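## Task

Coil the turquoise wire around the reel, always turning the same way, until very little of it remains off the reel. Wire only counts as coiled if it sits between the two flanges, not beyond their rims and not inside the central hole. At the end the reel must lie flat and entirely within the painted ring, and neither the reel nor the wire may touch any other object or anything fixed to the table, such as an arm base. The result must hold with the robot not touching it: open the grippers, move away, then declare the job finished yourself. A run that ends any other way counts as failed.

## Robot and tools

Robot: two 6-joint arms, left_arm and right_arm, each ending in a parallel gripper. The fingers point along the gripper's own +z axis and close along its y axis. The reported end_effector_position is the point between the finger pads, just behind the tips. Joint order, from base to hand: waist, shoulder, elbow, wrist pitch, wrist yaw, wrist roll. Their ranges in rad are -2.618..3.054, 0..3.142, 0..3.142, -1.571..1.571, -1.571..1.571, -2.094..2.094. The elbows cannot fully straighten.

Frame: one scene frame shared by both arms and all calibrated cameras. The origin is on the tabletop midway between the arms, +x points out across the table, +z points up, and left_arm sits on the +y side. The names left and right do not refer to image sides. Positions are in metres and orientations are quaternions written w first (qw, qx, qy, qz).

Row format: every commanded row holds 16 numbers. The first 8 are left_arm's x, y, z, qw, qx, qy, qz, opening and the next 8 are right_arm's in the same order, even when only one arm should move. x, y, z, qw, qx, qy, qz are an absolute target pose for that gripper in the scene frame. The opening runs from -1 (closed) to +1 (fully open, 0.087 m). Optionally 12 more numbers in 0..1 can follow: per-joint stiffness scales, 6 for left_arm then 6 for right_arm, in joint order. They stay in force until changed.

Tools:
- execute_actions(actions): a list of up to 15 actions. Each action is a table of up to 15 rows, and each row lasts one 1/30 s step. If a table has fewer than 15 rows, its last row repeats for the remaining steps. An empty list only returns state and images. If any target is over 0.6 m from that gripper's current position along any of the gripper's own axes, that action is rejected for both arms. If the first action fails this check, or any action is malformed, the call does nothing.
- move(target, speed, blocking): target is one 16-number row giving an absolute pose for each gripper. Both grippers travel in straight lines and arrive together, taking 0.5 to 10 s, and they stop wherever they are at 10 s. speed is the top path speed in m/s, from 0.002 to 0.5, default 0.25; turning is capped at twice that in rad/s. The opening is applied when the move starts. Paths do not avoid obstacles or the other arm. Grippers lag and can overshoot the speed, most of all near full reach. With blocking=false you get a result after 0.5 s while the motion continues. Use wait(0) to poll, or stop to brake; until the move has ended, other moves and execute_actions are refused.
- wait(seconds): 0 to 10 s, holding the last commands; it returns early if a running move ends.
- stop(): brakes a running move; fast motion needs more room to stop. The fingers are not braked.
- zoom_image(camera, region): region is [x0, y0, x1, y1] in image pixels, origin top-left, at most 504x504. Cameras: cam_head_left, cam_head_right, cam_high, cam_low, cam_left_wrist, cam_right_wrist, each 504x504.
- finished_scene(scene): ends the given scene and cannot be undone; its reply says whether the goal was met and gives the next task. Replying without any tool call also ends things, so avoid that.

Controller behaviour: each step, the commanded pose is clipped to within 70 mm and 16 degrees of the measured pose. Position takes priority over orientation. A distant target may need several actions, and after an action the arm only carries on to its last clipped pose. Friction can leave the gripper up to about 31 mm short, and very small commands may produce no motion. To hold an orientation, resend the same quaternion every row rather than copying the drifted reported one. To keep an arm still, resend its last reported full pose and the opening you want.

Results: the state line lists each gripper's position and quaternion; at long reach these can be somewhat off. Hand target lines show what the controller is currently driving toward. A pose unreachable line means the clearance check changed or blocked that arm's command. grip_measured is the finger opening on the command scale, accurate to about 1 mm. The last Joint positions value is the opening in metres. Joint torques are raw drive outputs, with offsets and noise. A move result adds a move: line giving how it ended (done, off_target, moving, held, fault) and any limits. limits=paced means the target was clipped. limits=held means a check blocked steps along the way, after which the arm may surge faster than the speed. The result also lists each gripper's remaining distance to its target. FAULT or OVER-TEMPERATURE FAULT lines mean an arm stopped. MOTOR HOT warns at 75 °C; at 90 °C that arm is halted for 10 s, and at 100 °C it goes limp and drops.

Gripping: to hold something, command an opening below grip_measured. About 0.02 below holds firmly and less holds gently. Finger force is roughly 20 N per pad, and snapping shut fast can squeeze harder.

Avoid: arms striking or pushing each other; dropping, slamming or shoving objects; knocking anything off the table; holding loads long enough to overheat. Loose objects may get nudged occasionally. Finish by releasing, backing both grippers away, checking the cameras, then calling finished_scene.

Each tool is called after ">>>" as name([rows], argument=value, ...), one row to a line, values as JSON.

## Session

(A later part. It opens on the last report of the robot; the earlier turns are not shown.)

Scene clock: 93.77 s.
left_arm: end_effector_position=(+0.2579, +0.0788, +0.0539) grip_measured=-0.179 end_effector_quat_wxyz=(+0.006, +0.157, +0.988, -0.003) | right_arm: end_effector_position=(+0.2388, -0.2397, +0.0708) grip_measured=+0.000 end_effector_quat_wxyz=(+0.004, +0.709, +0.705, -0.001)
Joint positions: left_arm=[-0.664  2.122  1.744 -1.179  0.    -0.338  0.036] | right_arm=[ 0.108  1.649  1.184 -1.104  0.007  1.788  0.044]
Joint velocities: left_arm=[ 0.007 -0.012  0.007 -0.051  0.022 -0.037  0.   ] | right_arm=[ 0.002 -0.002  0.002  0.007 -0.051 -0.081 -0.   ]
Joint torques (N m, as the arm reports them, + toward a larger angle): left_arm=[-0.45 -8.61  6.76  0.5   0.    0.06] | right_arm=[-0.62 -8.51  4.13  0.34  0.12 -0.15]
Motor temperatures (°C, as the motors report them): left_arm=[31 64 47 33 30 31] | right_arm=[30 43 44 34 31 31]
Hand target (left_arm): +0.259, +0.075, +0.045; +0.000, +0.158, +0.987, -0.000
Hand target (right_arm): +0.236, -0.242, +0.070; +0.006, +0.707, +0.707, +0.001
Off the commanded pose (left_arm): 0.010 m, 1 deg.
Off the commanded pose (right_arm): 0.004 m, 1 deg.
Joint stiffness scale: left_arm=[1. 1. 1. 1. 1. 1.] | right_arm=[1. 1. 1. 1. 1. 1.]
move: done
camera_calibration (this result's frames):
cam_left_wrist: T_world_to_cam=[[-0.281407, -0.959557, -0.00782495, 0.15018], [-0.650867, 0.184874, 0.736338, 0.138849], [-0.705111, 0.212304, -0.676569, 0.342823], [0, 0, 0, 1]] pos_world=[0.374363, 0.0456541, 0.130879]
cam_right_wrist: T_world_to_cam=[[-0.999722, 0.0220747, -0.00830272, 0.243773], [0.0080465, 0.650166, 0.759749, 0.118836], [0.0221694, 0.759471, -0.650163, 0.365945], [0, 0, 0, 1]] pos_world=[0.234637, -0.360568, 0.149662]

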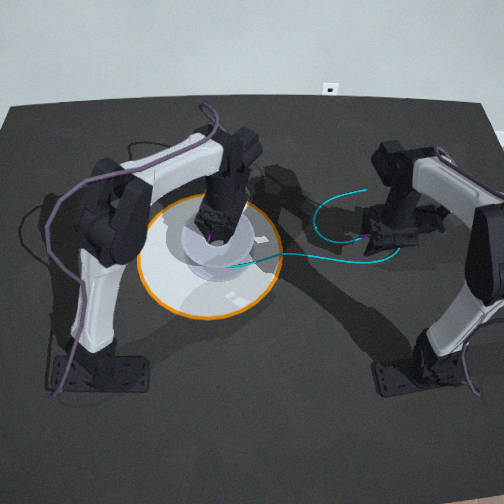

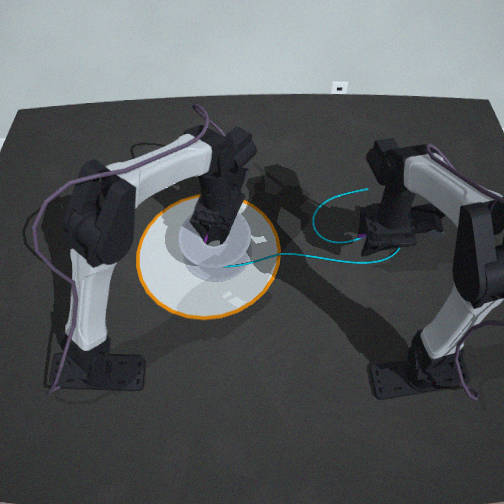

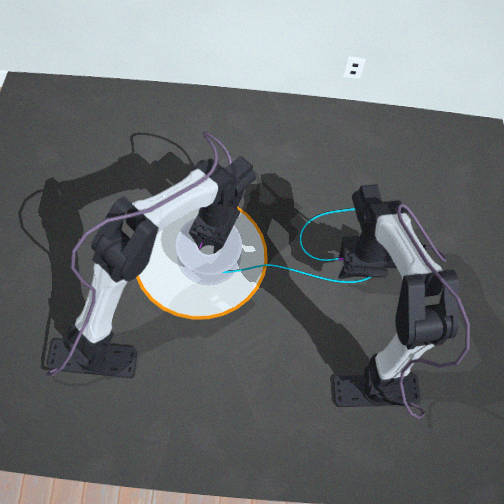

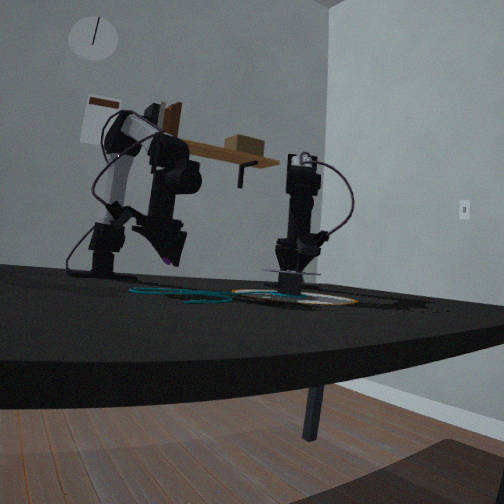

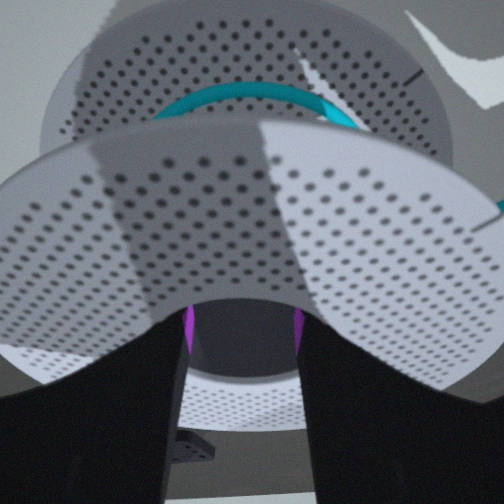

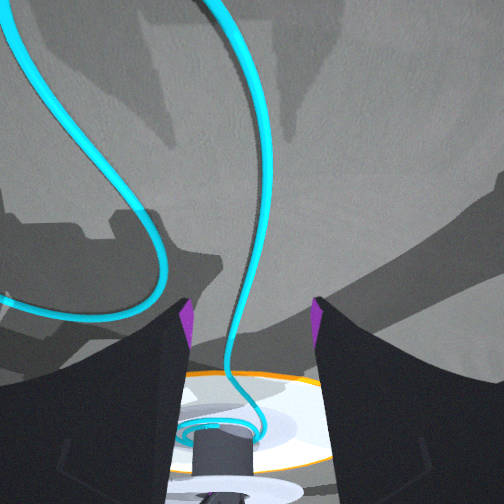

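>>> move(target=[0.259,0.075,0.045,0,0.158,0.987,0,0.3, 0.226,-0.24,-0.004,0,0.707,0.707,0,0], speed=0.12)

>>> execute_actions([
  [[0.259,0.075,0.045,0,0.158,0.987,0,0.3, 0.226,-0.24,-0.004,0,0.707,0.707,0,-0.6]],
  [[0.259,0.075,0.045,0,0.158,0.987,0,0.3, 0.226,-0.24,-0.004,0,0.707,0.707,0,-1]],
  [[0.259,0.075,0.045,0,0.158,0.987,0,0.3, 0.23,-0.24,0.03,0,0.707,0.707,0,-1]],
])

>>> move(target=[0.259,0.075,0.045,0,0.954,0.301,0,0.3, 0.235,-0.18,0.03,0,0.676,0.737,0,-1], speed=0.15)

Scene clock: 100.73 s.
left_arm: end_effector_position=(+0.2579, +0.0788, +0.0539) grip_measured=-0.179 end_effector_quat_wxyz=(+0.006, +0.157, +0.988, -0.003) | right_arm: end_effector_position=(+0.2244, -0.2425, +0.0113) grip_measured=+0.000 end_effector_quat_wxyz=(+0.000, +0.708, +0.706, -0.005)
Joint positions: left_arm=[-0.664  2.122  1.744 -1.179  0.    -0.338  0.036] | right_arm=[ 0.108  1.683  0.971 -0.865  0.006  1.785  0.044]
Joint velocities: left_arm=[-0.007 -0.002  0.012  0.007  0.037 -0.066 -0.   ] | right_arm=[-0.022  0.027  0.002  0.007  0.022 -0.022 -0.   ]
Joint torques (N m, as the arm reports them, + toward a larger angle): left_arm=[-0.45 -8.61  6.76  0.5  -0.01  0.06] | right_arm=[-0.13 -4.81  3.08  0.85  0.14  0.01]
Motor temperatures (°C, as the motors report them): left_arm=[31 64 47 33 30 31] | right_arm=[30 43 43 34 31 31]
Hand target (left_arm): +0.259, +0.075, +0.045; +0.000, +0.158, +0.987, -0.000
Hand target (right_arm): +0.226, -0.240, -0.003; -0.000, +0.707, +0.707, -0.001
Off the commanded pose (left_arm): 0.010 m, 1 deg.
Off the commanded pose (right_arm): 0.016 m, 1 deg.
Joint stiffness scale: left_arm=[1. 1. 1. 1. 1. 1.] | right_arm=[1. 1. 1. 1. 1. 1.]
move: off_target (right_arm)
camera_calibration (this result's frames):
cam_left_wrist: T_world_to_cam=[[-0.281407, -0.959557, -0.00782495, 0.15018], [-0.650867, 0.184874, 0.736338, 0.138849], [-0.705111, 0.212304, -0.676569, 0.342823], [0, 0, 0, 1]] pos_world=[0.374363, 0.0456541, 0.130879]
cam_right_wrist: T_world_to_cam=[[-0.999811, 0.019407, 0.00134817, 0.22821], [0.0136521, 0.650578, 0.759317, 0.164835], [0.013859, 0.759192, -0.65072, 0.331482], [0, 0, 0, 1]] pos_world=[0.221322, -0.363325, 0.090232]

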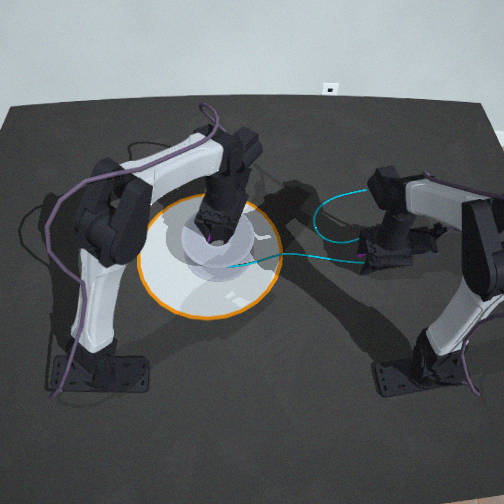

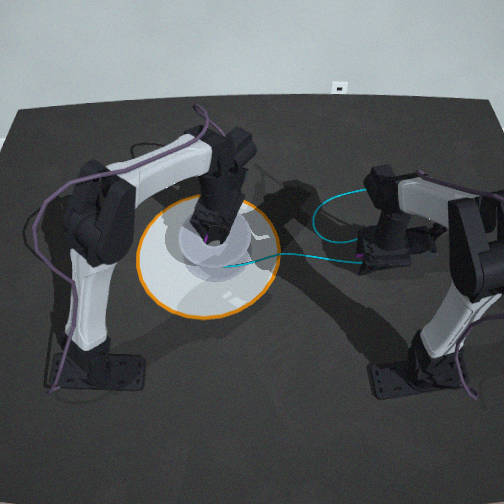

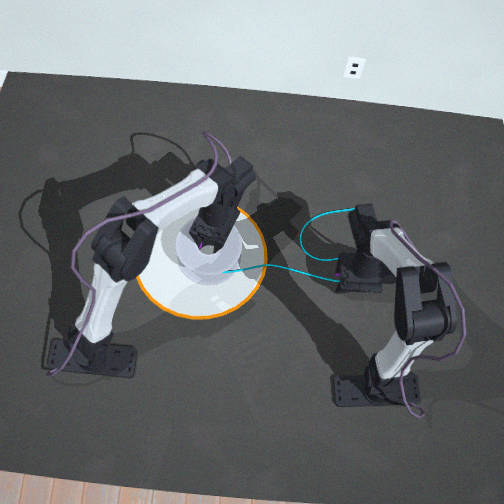

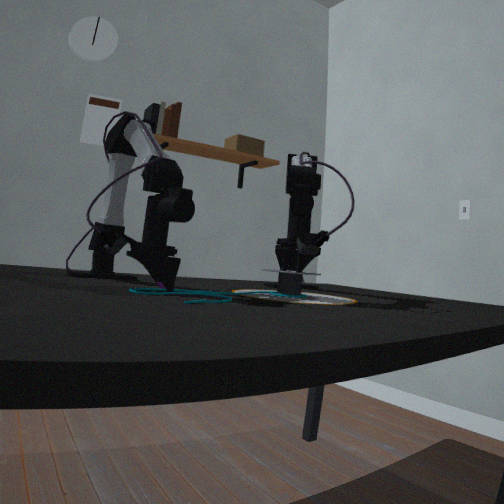

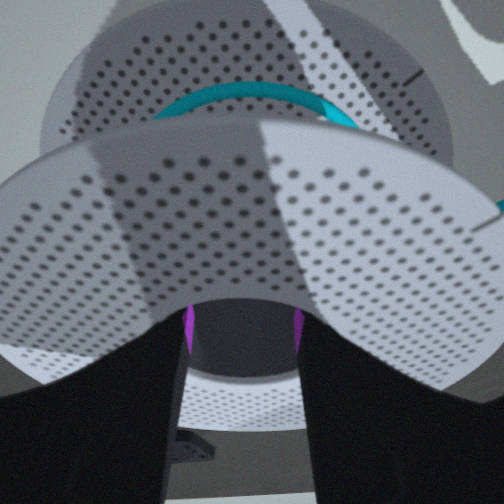

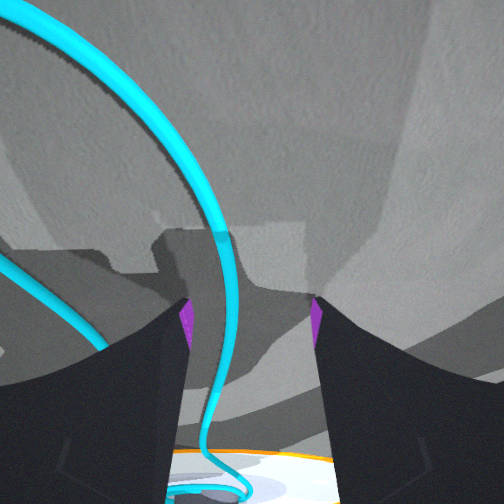

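Scene clock: 102.23 s.
left_arm: end_effector_position=(+0.2579, +0.0788, +0.0539) grip_measured=-0.179 end_effector_quat_wxyz=(+0.006, +0.157, +0.988, -0.003) | right_arm: end_effector_position=(+0.2260, -0.2419, +0.0207) grip_measured=-0.938 end_effector_quat_wxyz=(-0.003, +0.709, +0.705, -0.009)
Joint positions: left_arm=[-0.664  2.122  1.744 -1.179  0.    -0.338  0.036] | right_arm=[ 0.108  1.683  1.012 -0.919  0.004  1.788  0.003]
Joint velocities: left_arm=[-0.007 -0.002 -0.022 -0.051 -0.051 -0.007  0.001] | right_arm=[-0.007  0.002 -0.002 -0.081 -0.007 -0.022 -0.001]
Joint torques (N m, as the arm reports them, + toward a larger angle): left_arm=[-0.45 -8.61  6.76  0.5  -0.01  0.06] | right_arm=[-0.17 -8.4   6.64  0.13  0.12 -0.06]
Motor temperatures (°C, as the motors report them): left_arm=[31 64 47 33 30 31] | right_arm=[30 43 43 34 31 31]
Hand target (left_arm): +0.259, +0.075, +0.045; +0.000, +0.158, +0.987, -0.000
Hand target (right_arm): +0.230, -0.240, +0.030; +0.000, +0.707, +0.707, -0.000
Off the commanded pose (left_arm): 0.010 m, 1 deg.
Off the commanded pose (right_arm): 0.010 m, 1 deg.
Joint stiffness scale: left_arm=[1. 1. 1. 1. 1. 1.] | right_arm=[1. 1. 1. 1. 1. 1.]
camera_calibration (this result's frames):
cam_left_wrist: T_world_to_cam=[[-0.281407, -0.959557, -0.00782495, 0.15018], [-0.650867, 0.184874, 0.736338, 0.138849], [-0.705111, 0.212304, -0.676569, 0.342823], [0, 0, 0, 1]] pos_world=[0.374363, 0.0456541, 0.130879]
cam_right_wrist: T_world_to_cam=[[-0.999655, 0.0224863, 0.0135543, 0.230207], [0.0249342, 0.651355, 0.758363, 0.154935], [0.00822416, 0.75844, -0.651691, 0.338265], [0, 0, 0, 1]] pos_world=[0.223483, -0.362648, 0.0998269]

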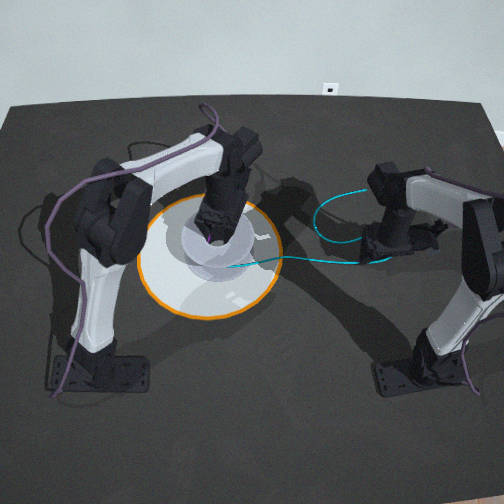

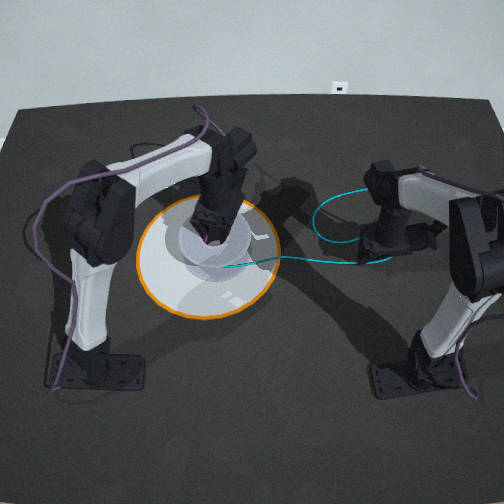

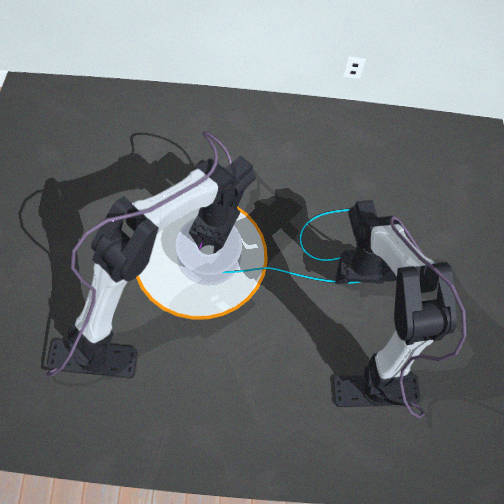

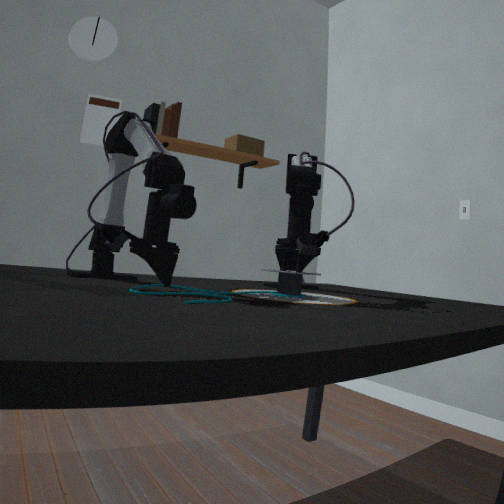

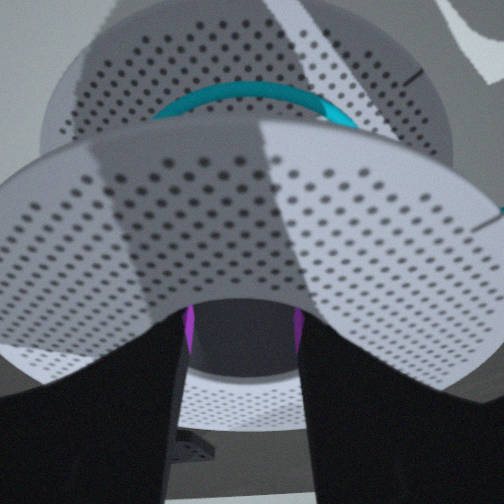

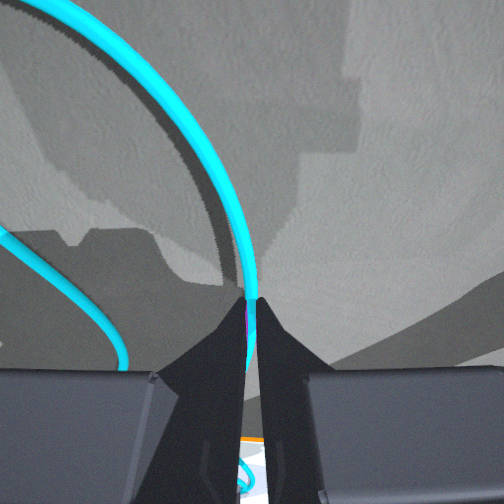

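Scene clock: 110.10 s.
left_arm: end_effector_position=(+0.2666, +0.0731, +0.0537) grip_measured=-0.180 end_effector_quat_wxyz=(+0.009, +0.949, +0.315, +0.005) | right_arm: end_effector_position=(+0.2340, -0.1842, +0.0312) grip_measured=-0.938 end_effector_quat_wxyz=(+0.003, +0.677, +0.736, +0.004)
Joint positions: left_arm=[-0.806  1.974  1.521 -1.098 -0.001  1.704  0.036] | right_arm=[ 0.286  1.744  1.126 -0.944  0.002  1.876  0.003]
Joint velocities: left_arm=[ 0.002 -0.002 -0.002 -0.037 -0.037 -0.037 -0.   ] | right_arm=[-0.007 -0.007 -0.007  0.037 -0.037 -0.066  0.001]
Joint torques (N m, as the arm reports them, + toward a larger angle): left_arm=[-0.79 -9.91  3.17  0.48  0.11  0.25] | right_arm=[ 0.6  -6.29  6.81  0.18  0.03  0.06]
Motor temperatures (°C, as the motors report them): left_arm=[31 65 46 33 30 31] | right_arm=[30 42 44 34 31 31]
Hand target (left_arm): +0.259, +0.075, +0.045; -0.001, +0.954, +0.301, -0.001
Hand target (right_arm): +0.234, -0.179, +0.030; -0.003, +0.676, +0.737, -0.000
Off the commanded pose (left_arm): 0.012 m, 2 deg.
Off the commanded pose (right_arm): 0.004 m, 1 deg.
Joint stiffness scale: left_arm=[1. 1. 1. 1. 1. 1.] | right_arm=[1. 1. 1. 1. 1. 1.]
move: off_target (left_arm)
camera_calibration (this result's frames):
cam_left_wrist: T_world_to_cam=[[-0.622067, 0.782287, -0.0325633, 0.112025], [0.505139, 0.432763, 0.746693, -0.181193], [0.59822, 0.448044, -0.664371, -0.0153026], [0, 0, 0, 1]] pos_world=[0.170369, -0.00236589, 0.128777]
cam_right_wrist: T_world_to_cam=[[-0.997625, -0.067457, -0.0139397, 0.220629], [-0.0540871, 0.641826, 0.76494, 0.125766], [-0.0426537, 0.763877, -0.64395, 0.313959], [0, 0, 0, 1]] pos_world=[0.240299, -0.305663, 0.109046]

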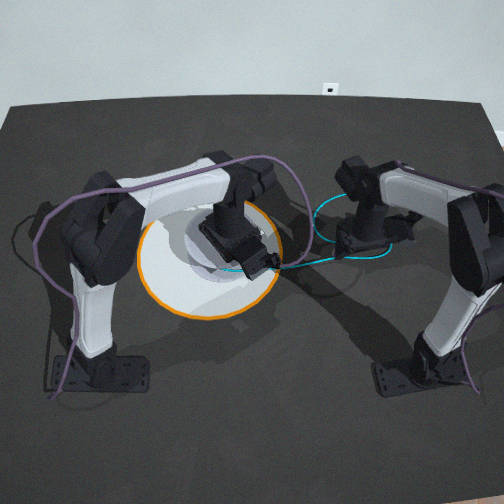

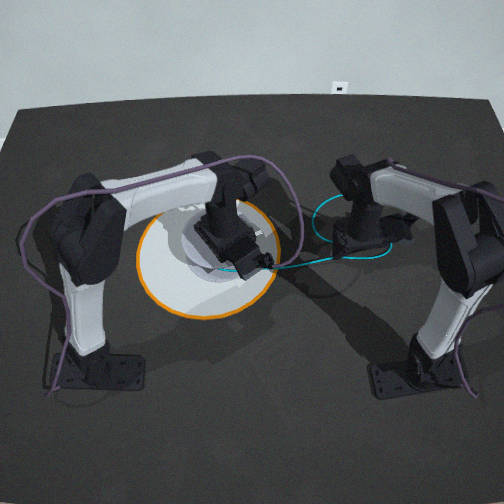

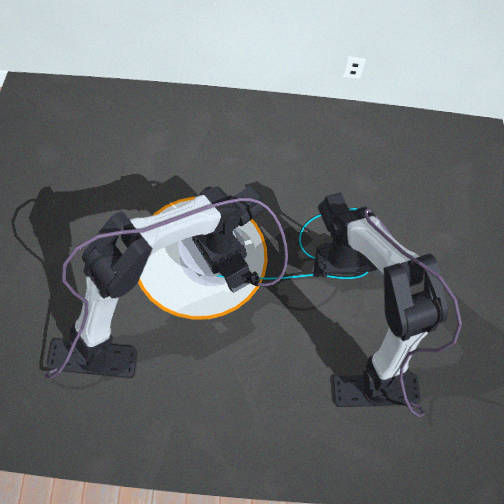

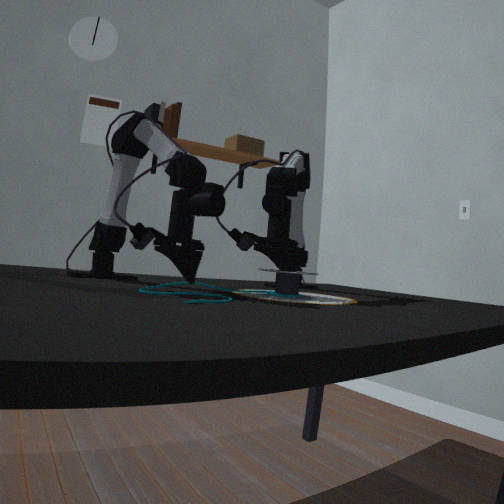

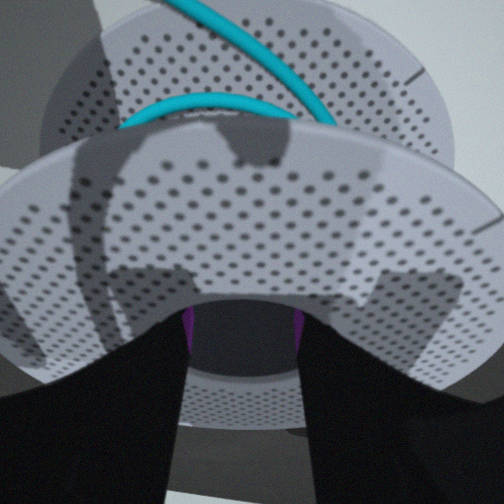

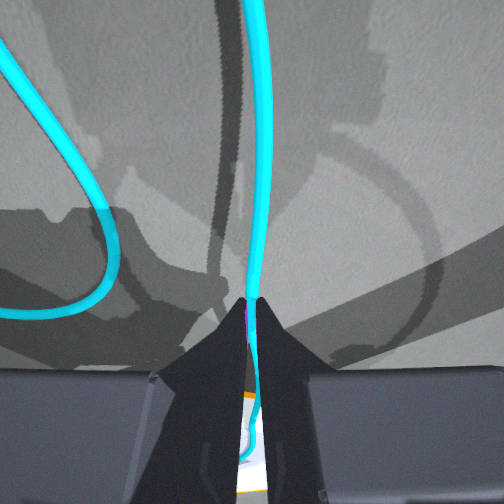

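>>> move(target=[0.259,0.075,0.05,0,0.342,0.94,0,-1, 0.235,-0.18,0.03,0,0.676,0.737,0,-1], speed=0.5)

>>> move(target=[0.259,0.075,0.05,0,-0.574,0.819,0,-1, 0.235,-0.18,0.03,0,0.676,0.737,0,-1], speed=0.5)

>>> move(target=[0.259,0.075,0.045,0,-0.574,0.819,0,0.3, 0.235,-0.18,0.03,0,0.676,0.737,0,-1])

>>> move(target=[0.259,0.075,0.045,0,0.423,0.906,0,0.3, 0.24,-0.125,0.03,0,0.643,0.766,0,-1], speed=0.2)

Scene clock: 128.60 s.
left_arm: end_effector_position=(+0.2534, +0.0772, +0.0488) grip_measured=-1.000 end_effector_quat_wxyz=(-0.003, +0.349, +0.937, +0.002) | right_arm: end_effector_position=(+0.2341, -0.1842, +0.0312) grip_measured=-0.938 end_effector_quat_wxyz=(+0.003, +0.677, +0.736, +0.004)
Joint positions: left_arm=[-0.714  2.146  1.759 -1.19  -0.001  0.01   0.   ] | right_arm=[ 0.286  1.744  1.126 -0.944  0.002  1.877  0.003]
Joint velocities: left_arm=[ 0.017  0.002 -0.002  0.007 -0.037 -0.022  0.   ] | right_arm=[-0.007 -0.002 -0.002  0.066  0.007  0.007 -0.   ]
Joint torques (N m, as the arm reports them, + toward a larger angle): left_arm=[  0.66 -10.11   7.75   0.33   0.03   0.02] | right_arm=[ 0.57 -6.49  6.76  0.18  0.06  0.09]
Motor temperatures (°C, as the motors report them): left_arm=[31 65 45 33 30 31] | right_arm=[30 41 45 34 31 31]
Hand target (left_arm): +0.259, +0.075, +0.050; +0.000, +0.342, +0.940, -0.000
Hand target (right_arm): +0.235, -0.180, +0.030; -0.000, +0.676, +0.737, +0.000
Off the commanded pose (left_arm): 0.006 m, 1 deg.
Off the commanded pose (right_arm): 0.004 m, 1 deg.
Joint stiffness scale: left_arm=[1. 1. 1. 1. 1. 1.] | right_arm=[1. 1. 1. 1. 1. 1.]
move: done
camera_calibration (this result's frames):
cam_left_wrist: T_world_to_cam=[[-0.630753, -0.775849, -0.0144649, 0.22199], [-0.520797, 0.409434, 0.749089, 0.0890329], [-0.575258, 0.480023, -0.662311, 0.282263], [0, 0, 0, 1]] pos_world=[0.348763, 0.00028471, 0.123463]
cam_right_wrist: T_world_to_cam=[[-0.99765, -0.0670764, -0.0139391, 0.220721], [-0.0538417, 0.641844, 0.764943, 0.125712], [-0.0423629, 0.763896, -0.643948, 0.313894], [0, 0, 0, 1]] pos_world=[0.240268, -0.305665, 0.109046]

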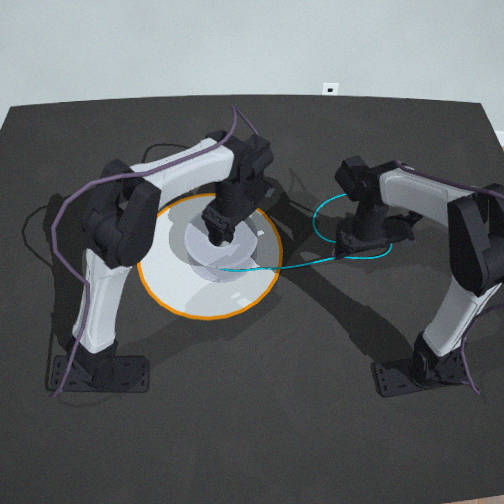

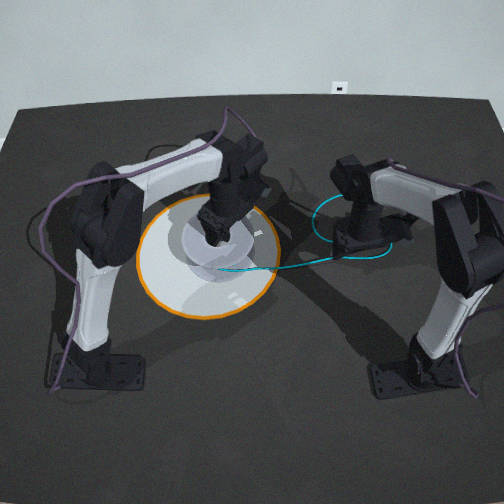

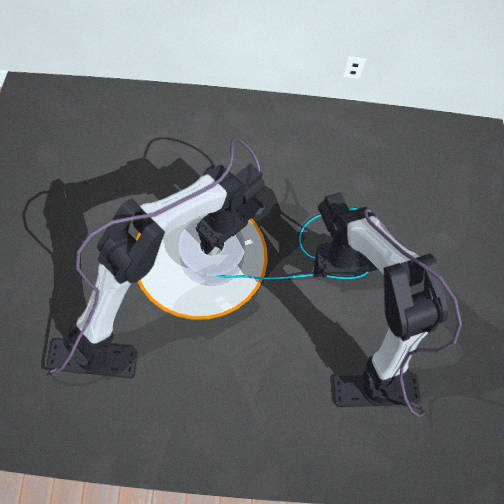

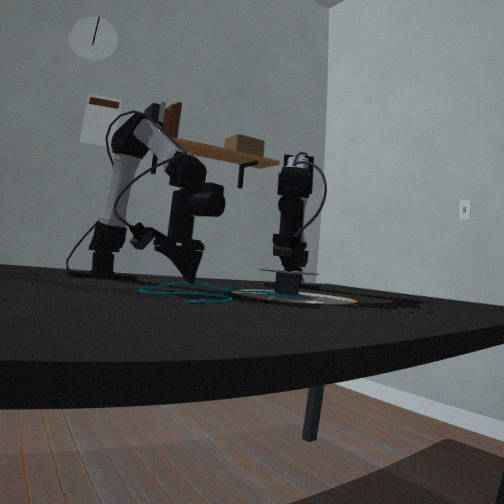

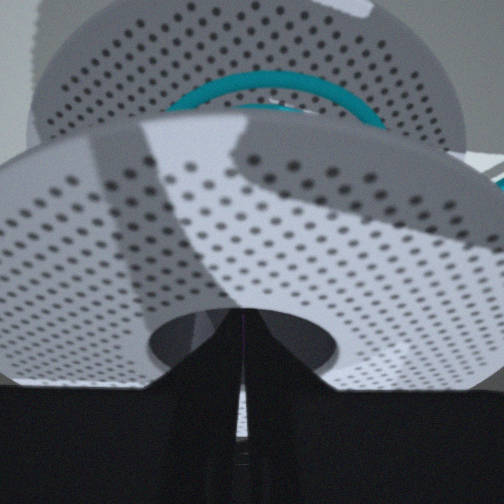

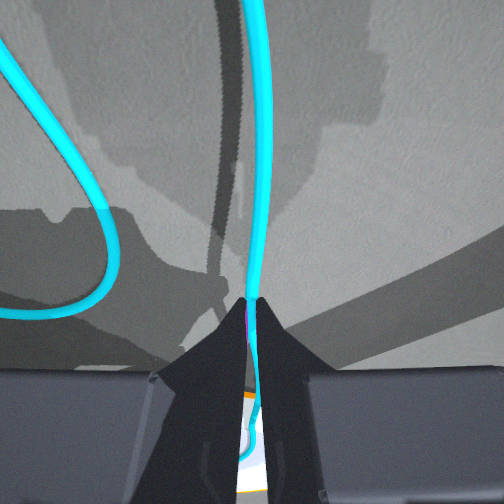

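Scene clock: 131.30 s.
left_arm: end_effector_position=(+0.2605, +0.0700, +0.0493) grip_measured=-1.000 end_effector_quat_wxyz=(-0.007, -0.569, +0.822, +0.001) | right_arm: end_effector_position=(+0.2341, -0.1842, +0.0312) grip_measured=-0.938 end_effector_quat_wxyz=(+0.003, +0.677, +0.736, +0.004)
Joint positions: left_arm=[-0.602  1.976  1.505 -1.106  0.012 -1.802  0.   ] | right_arm=[ 0.286  1.744  1.126 -0.944  0.002  1.877  0.003]
Joint velocities: left_arm=[ 0.007 -0.002 -0.002  0.007  0.051 -0.051  0.   ] | right_arm=[-0.002 -0.002 -0.017 -0.037 -0.037 -0.051 -0.   ]
Joint torques (N m, as the arm reports them, + toward a larger angle): left_arm=[  0.34 -11.28   4.13   0.4   -0.17   0.05] | right_arm=[ 0.56 -6.56  6.71  0.18  0.12  0.08]
Motor temperatures (°C, as the motors report them): left_arm=[31 66 45 33 30 31] | right_arm=[30 41 45 34 31 31]
Hand target (left_arm): +0.260, +0.075, +0.051; +0.000, -0.574, +0.819, +0.000
Hand target (right_arm): +0.235, -0.180, +0.030; -0.000, +0.676, +0.737, +0.000
Off the commanded pose (left_arm): 0.005 m, 1 deg.
Off the commanded pose (right_arm): 0.004 m, 1 deg.
Joint stiffness scale: left_arm=[1. 1. 1. 1. 1. 1.] | right_arm=[1. 1. 1. 1. 1. 1.]
move: done
camera_calibration (this result's frames):
cam_left_wrist: T_world_to_cam=[[0.945921, -0.323653, -0.0219684, -0.221046], [-0.197945, -0.62952, 0.751347, 0.0838119], [-0.257006, -0.706366, -0.659542, 0.29022], [0, 0, 0, 1]] pos_world=[0.30027, 0.186221, 0.123585]
cam_right_wrist: T_world_to_cam=[[-0.99765, -0.0670764, -0.0139391, 0.220721], [-0.0538417, 0.641844, 0.764943, 0.125712], [-0.0423629, 0.763896, -0.643948, 0.313894], [0, 0, 0, 1]] pos_world=[0.240268, -0.305665, 0.109046]

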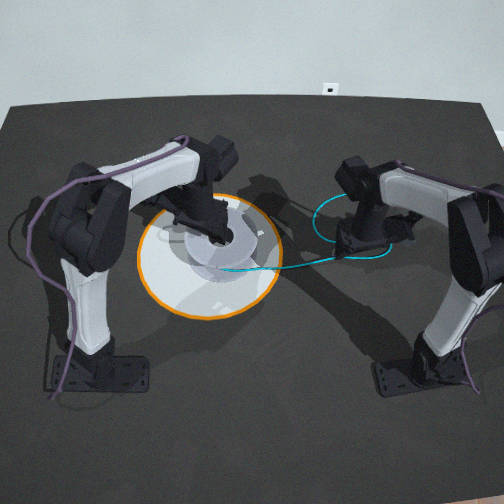

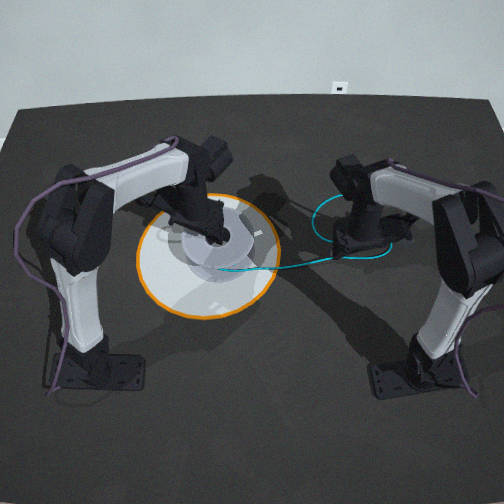

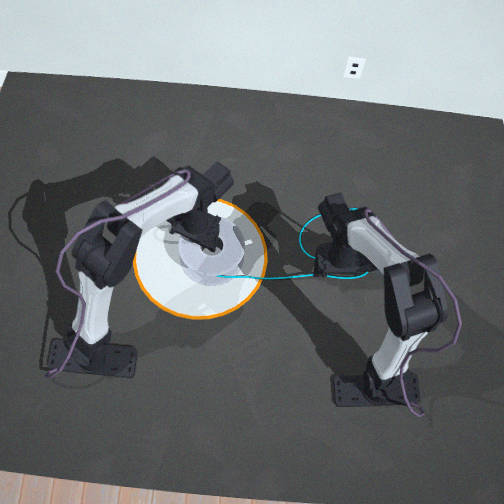

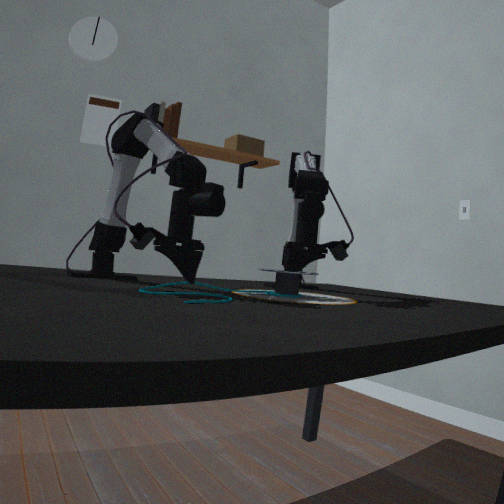

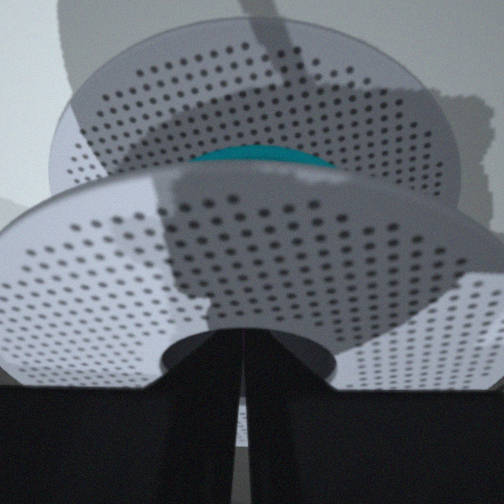

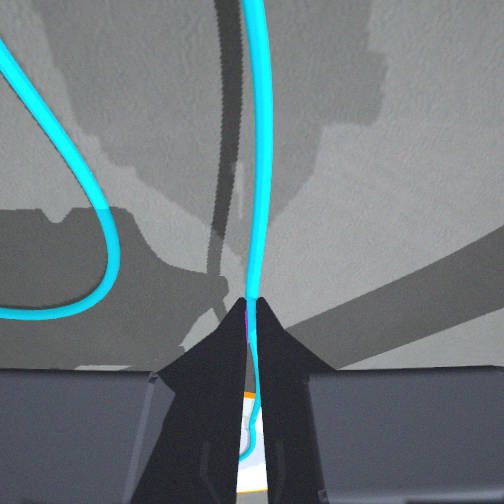

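Scene clock: 132.00 s.
left_arm: end_effector_position=(+0.2615, +0.0682, +0.0541) grip_measured=-0.196 end_effector_quat_wxyz=(-0.006, -0.569, +0.822, -0.007) | right_arm: end_effector_position=(+0.2341, -0.1842, +0.0312) grip_measured=-0.938 end_effector_quat_wxyz=(+0.003, +0.677, +0.736, +0.004)
Joint positions: left_arm=[-0.602  1.965  1.507 -1.104  0.017 -1.803  0.035] | right_arm=[ 0.286  1.744  1.126 -0.944  0.002  1.877  0.003]
Joint velocities: left_arm=[-0.027  0.002 -0.002  0.022 -0.007  0.007 -0.   ] | right_arm=[-0.012 -0.017 -0.012 -0.037  0.051  0.022  0.   ]
Joint torques (N m, as the arm reports them, + toward a larger angle): left_arm=[  0.29 -10.08   2.85   0.57  -0.22   0.02] | right_arm=[ 0.58 -6.58  6.79  0.16  0.13  0.09]
Motor temperatures (°C, as the motors report them): left_arm=[31 66 45 33 30 31] | right_arm=[30 41 45 34 31 31]
Hand target (left_arm): +0.259, +0.075, +0.045; -0.000, -0.574, +0.819, +0.000
Hand target (right_arm): +0.235, -0.180, +0.030; -0.000, +0.676, +0.737, +0.000
Off the commanded pose (left_arm): 0.012 m, 1 deg.
Off the commanded pose (right_arm): 0.004 m, 1 deg.
Joint stiffness scale: left_arm=[1. 1. 1. 1. 1. 1.] | right_arm=[1. 1. 1. 1. 1. 1.]
move: off_target (left_arm)
camera_calibration (this result's frames):
cam_left_wrist: T_world_to_cam=[[0.946069, -0.323854, -0.00852536, -0.223223], [-0.205409, -0.619992, 0.757243, 0.0802142], [-0.250522, -0.714653, -0.653078, 0.290825], [0, 0, 0, 1]] pos_world=[0.300519, 0.185279, 0.127286]
cam_right_wrist: T_world_to_cam=[[-0.99765, -0.0670764, -0.0139391, 0.220721], [-0.0538417, 0.641844, 0.764943, 0.125712], [-0.0423629, 0.763896, -0.643948, 0.313894], [0, 0, 0, 1]] pos_world=[0.240268, -0.305665, 0.109046]

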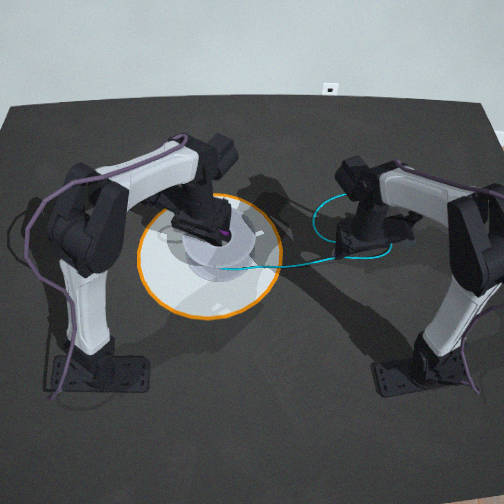

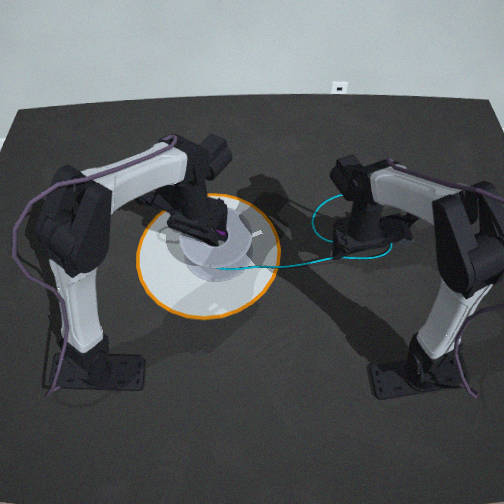

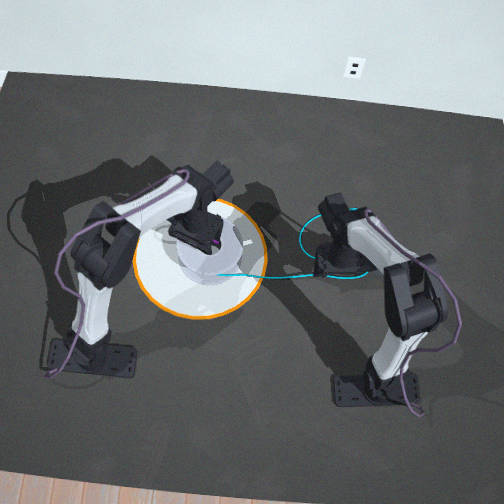

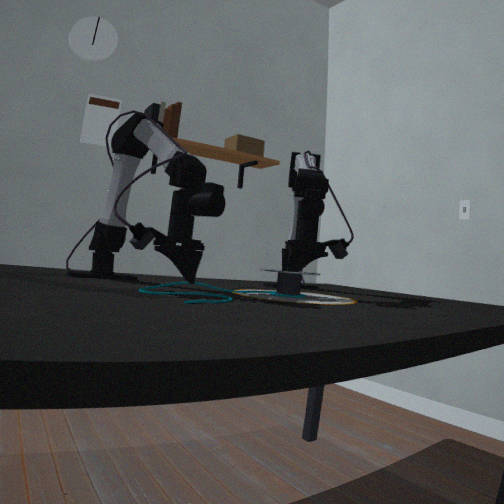

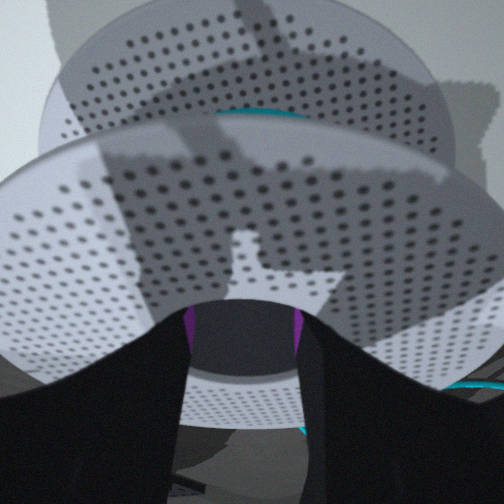

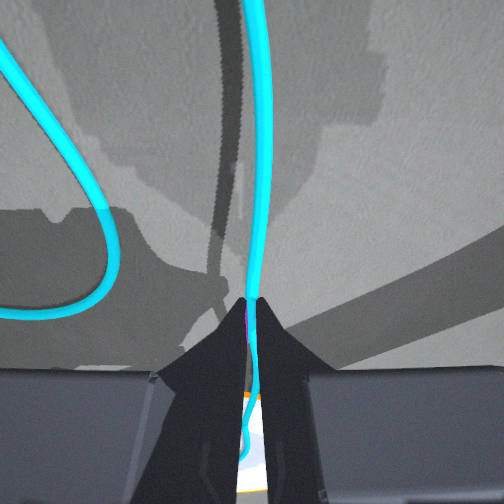

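Scene clock: 137.70 s.
left_arm: end_effector_position=(+0.2572, +0.0792, +0.0536) grip_measured=-0.196 end_effector_quat_wxyz=(+0.004, +0.410, +0.912, -0.002) | right_arm: end_effector_position=(+0.2399, -0.1297, +0.0319) grip_measured=-0.937 end_effector_quat_wxyz=(+0.002, +0.644, +0.765, +0.005)
Joint positions: left_arm=[-0.716  2.133  1.76  -1.189  0.002  0.139  0.035] | right_arm=[ 0.428  1.86   1.276 -0.976  0.002  1.93   0.003]
Joint velocities: left_arm=[-0.007 -0.007  0.002  0.022 -0.051  0.081 -0.   ] | right_arm=[ 0.002 -0.017 -0.012 -0.081 -0.007 -0.007 -0.001]
Joint torques (N m, as the arm reports them, + toward a larger angle): left_arm=[-0.77 -8.99  6.29  0.56  0.02  0.27] | right_arm=[ 0.41 -7.39  6.92  0.17  0.07  0.04]
Motor temperatures (°C, as the motors report them): left_arm=[31 66 45 33 30 31] | right_arm=[30 41 45 34 31 31]
Hand target (left_arm): +0.258, +0.075, +0.044; -0.000, +0.423, +0.906, -0.000
Hand target (right_arm): +0.240, -0.124, +0.030; -0.002, +0.643, +0.766, -0.000
Off the commanded pose (left_arm): 0.010 m, 2 deg.
Off the commanded pose (right_arm): 0.005 m, 1 deg.
Joint stiffness scale: left_arm=[1. 1. 1. 1. 1. 1.] | right_arm=[1. 1. 1. 1. 1. 1.]
move: done
camera_calibration (this result's frames):
cam_left_wrist: T_world_to_cam=[[-0.727258, -0.686248, -0.0125959, 0.243715], [-0.469009, 0.48347, 0.739112, 0.0679787], [-0.501125, 0.543433, -0.673465, 0.263213], [0, 0, 0, 1]] pos_world=[0.341029, -0.00865527, 0.130091]
cam_right_wrist: T_world_to_cam=[[-0.987928, -0.15423, -0.0145557, 0.216651], [-0.110252, 0.633984, 0.765447, 0.10294], [-0.108826, 0.757811, -0.643334, 0.288075], [0, 0, 0, 1]] pos_world=[0.256735, -0.250155, 0.109687]

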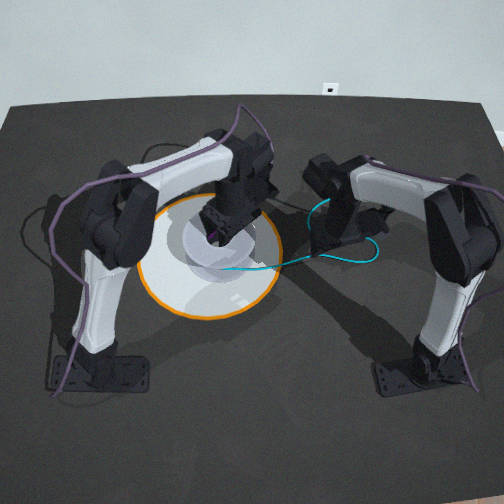

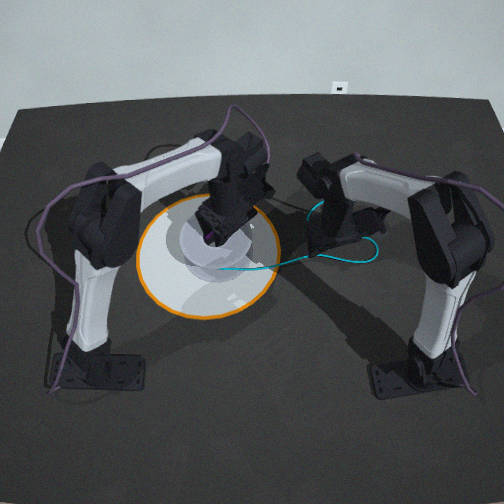

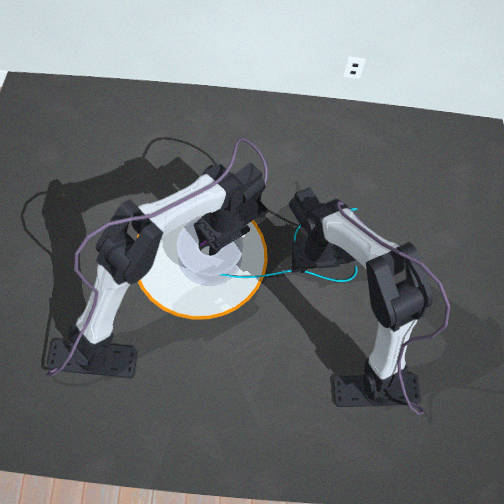

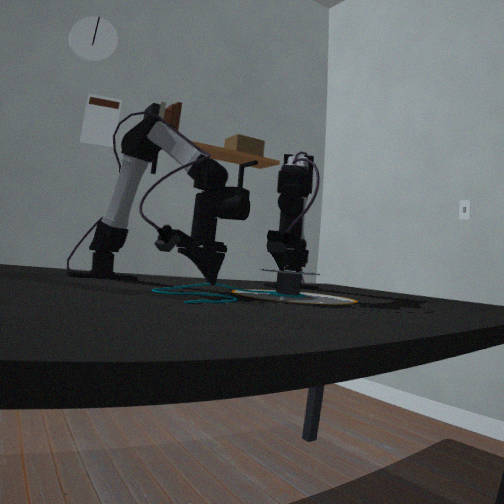

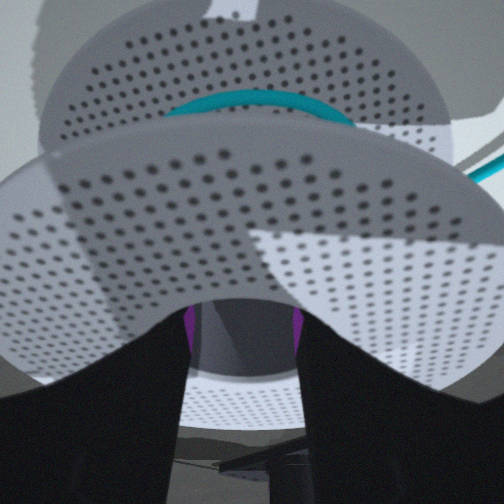

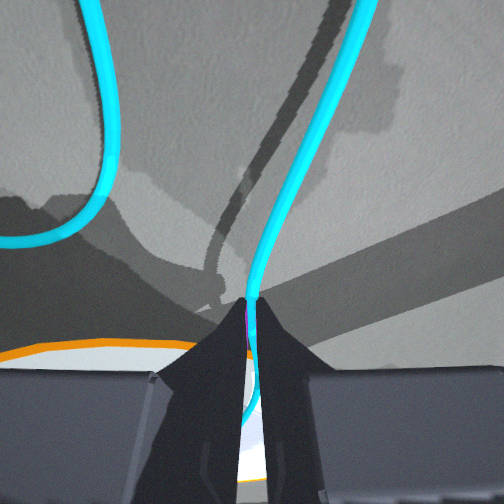

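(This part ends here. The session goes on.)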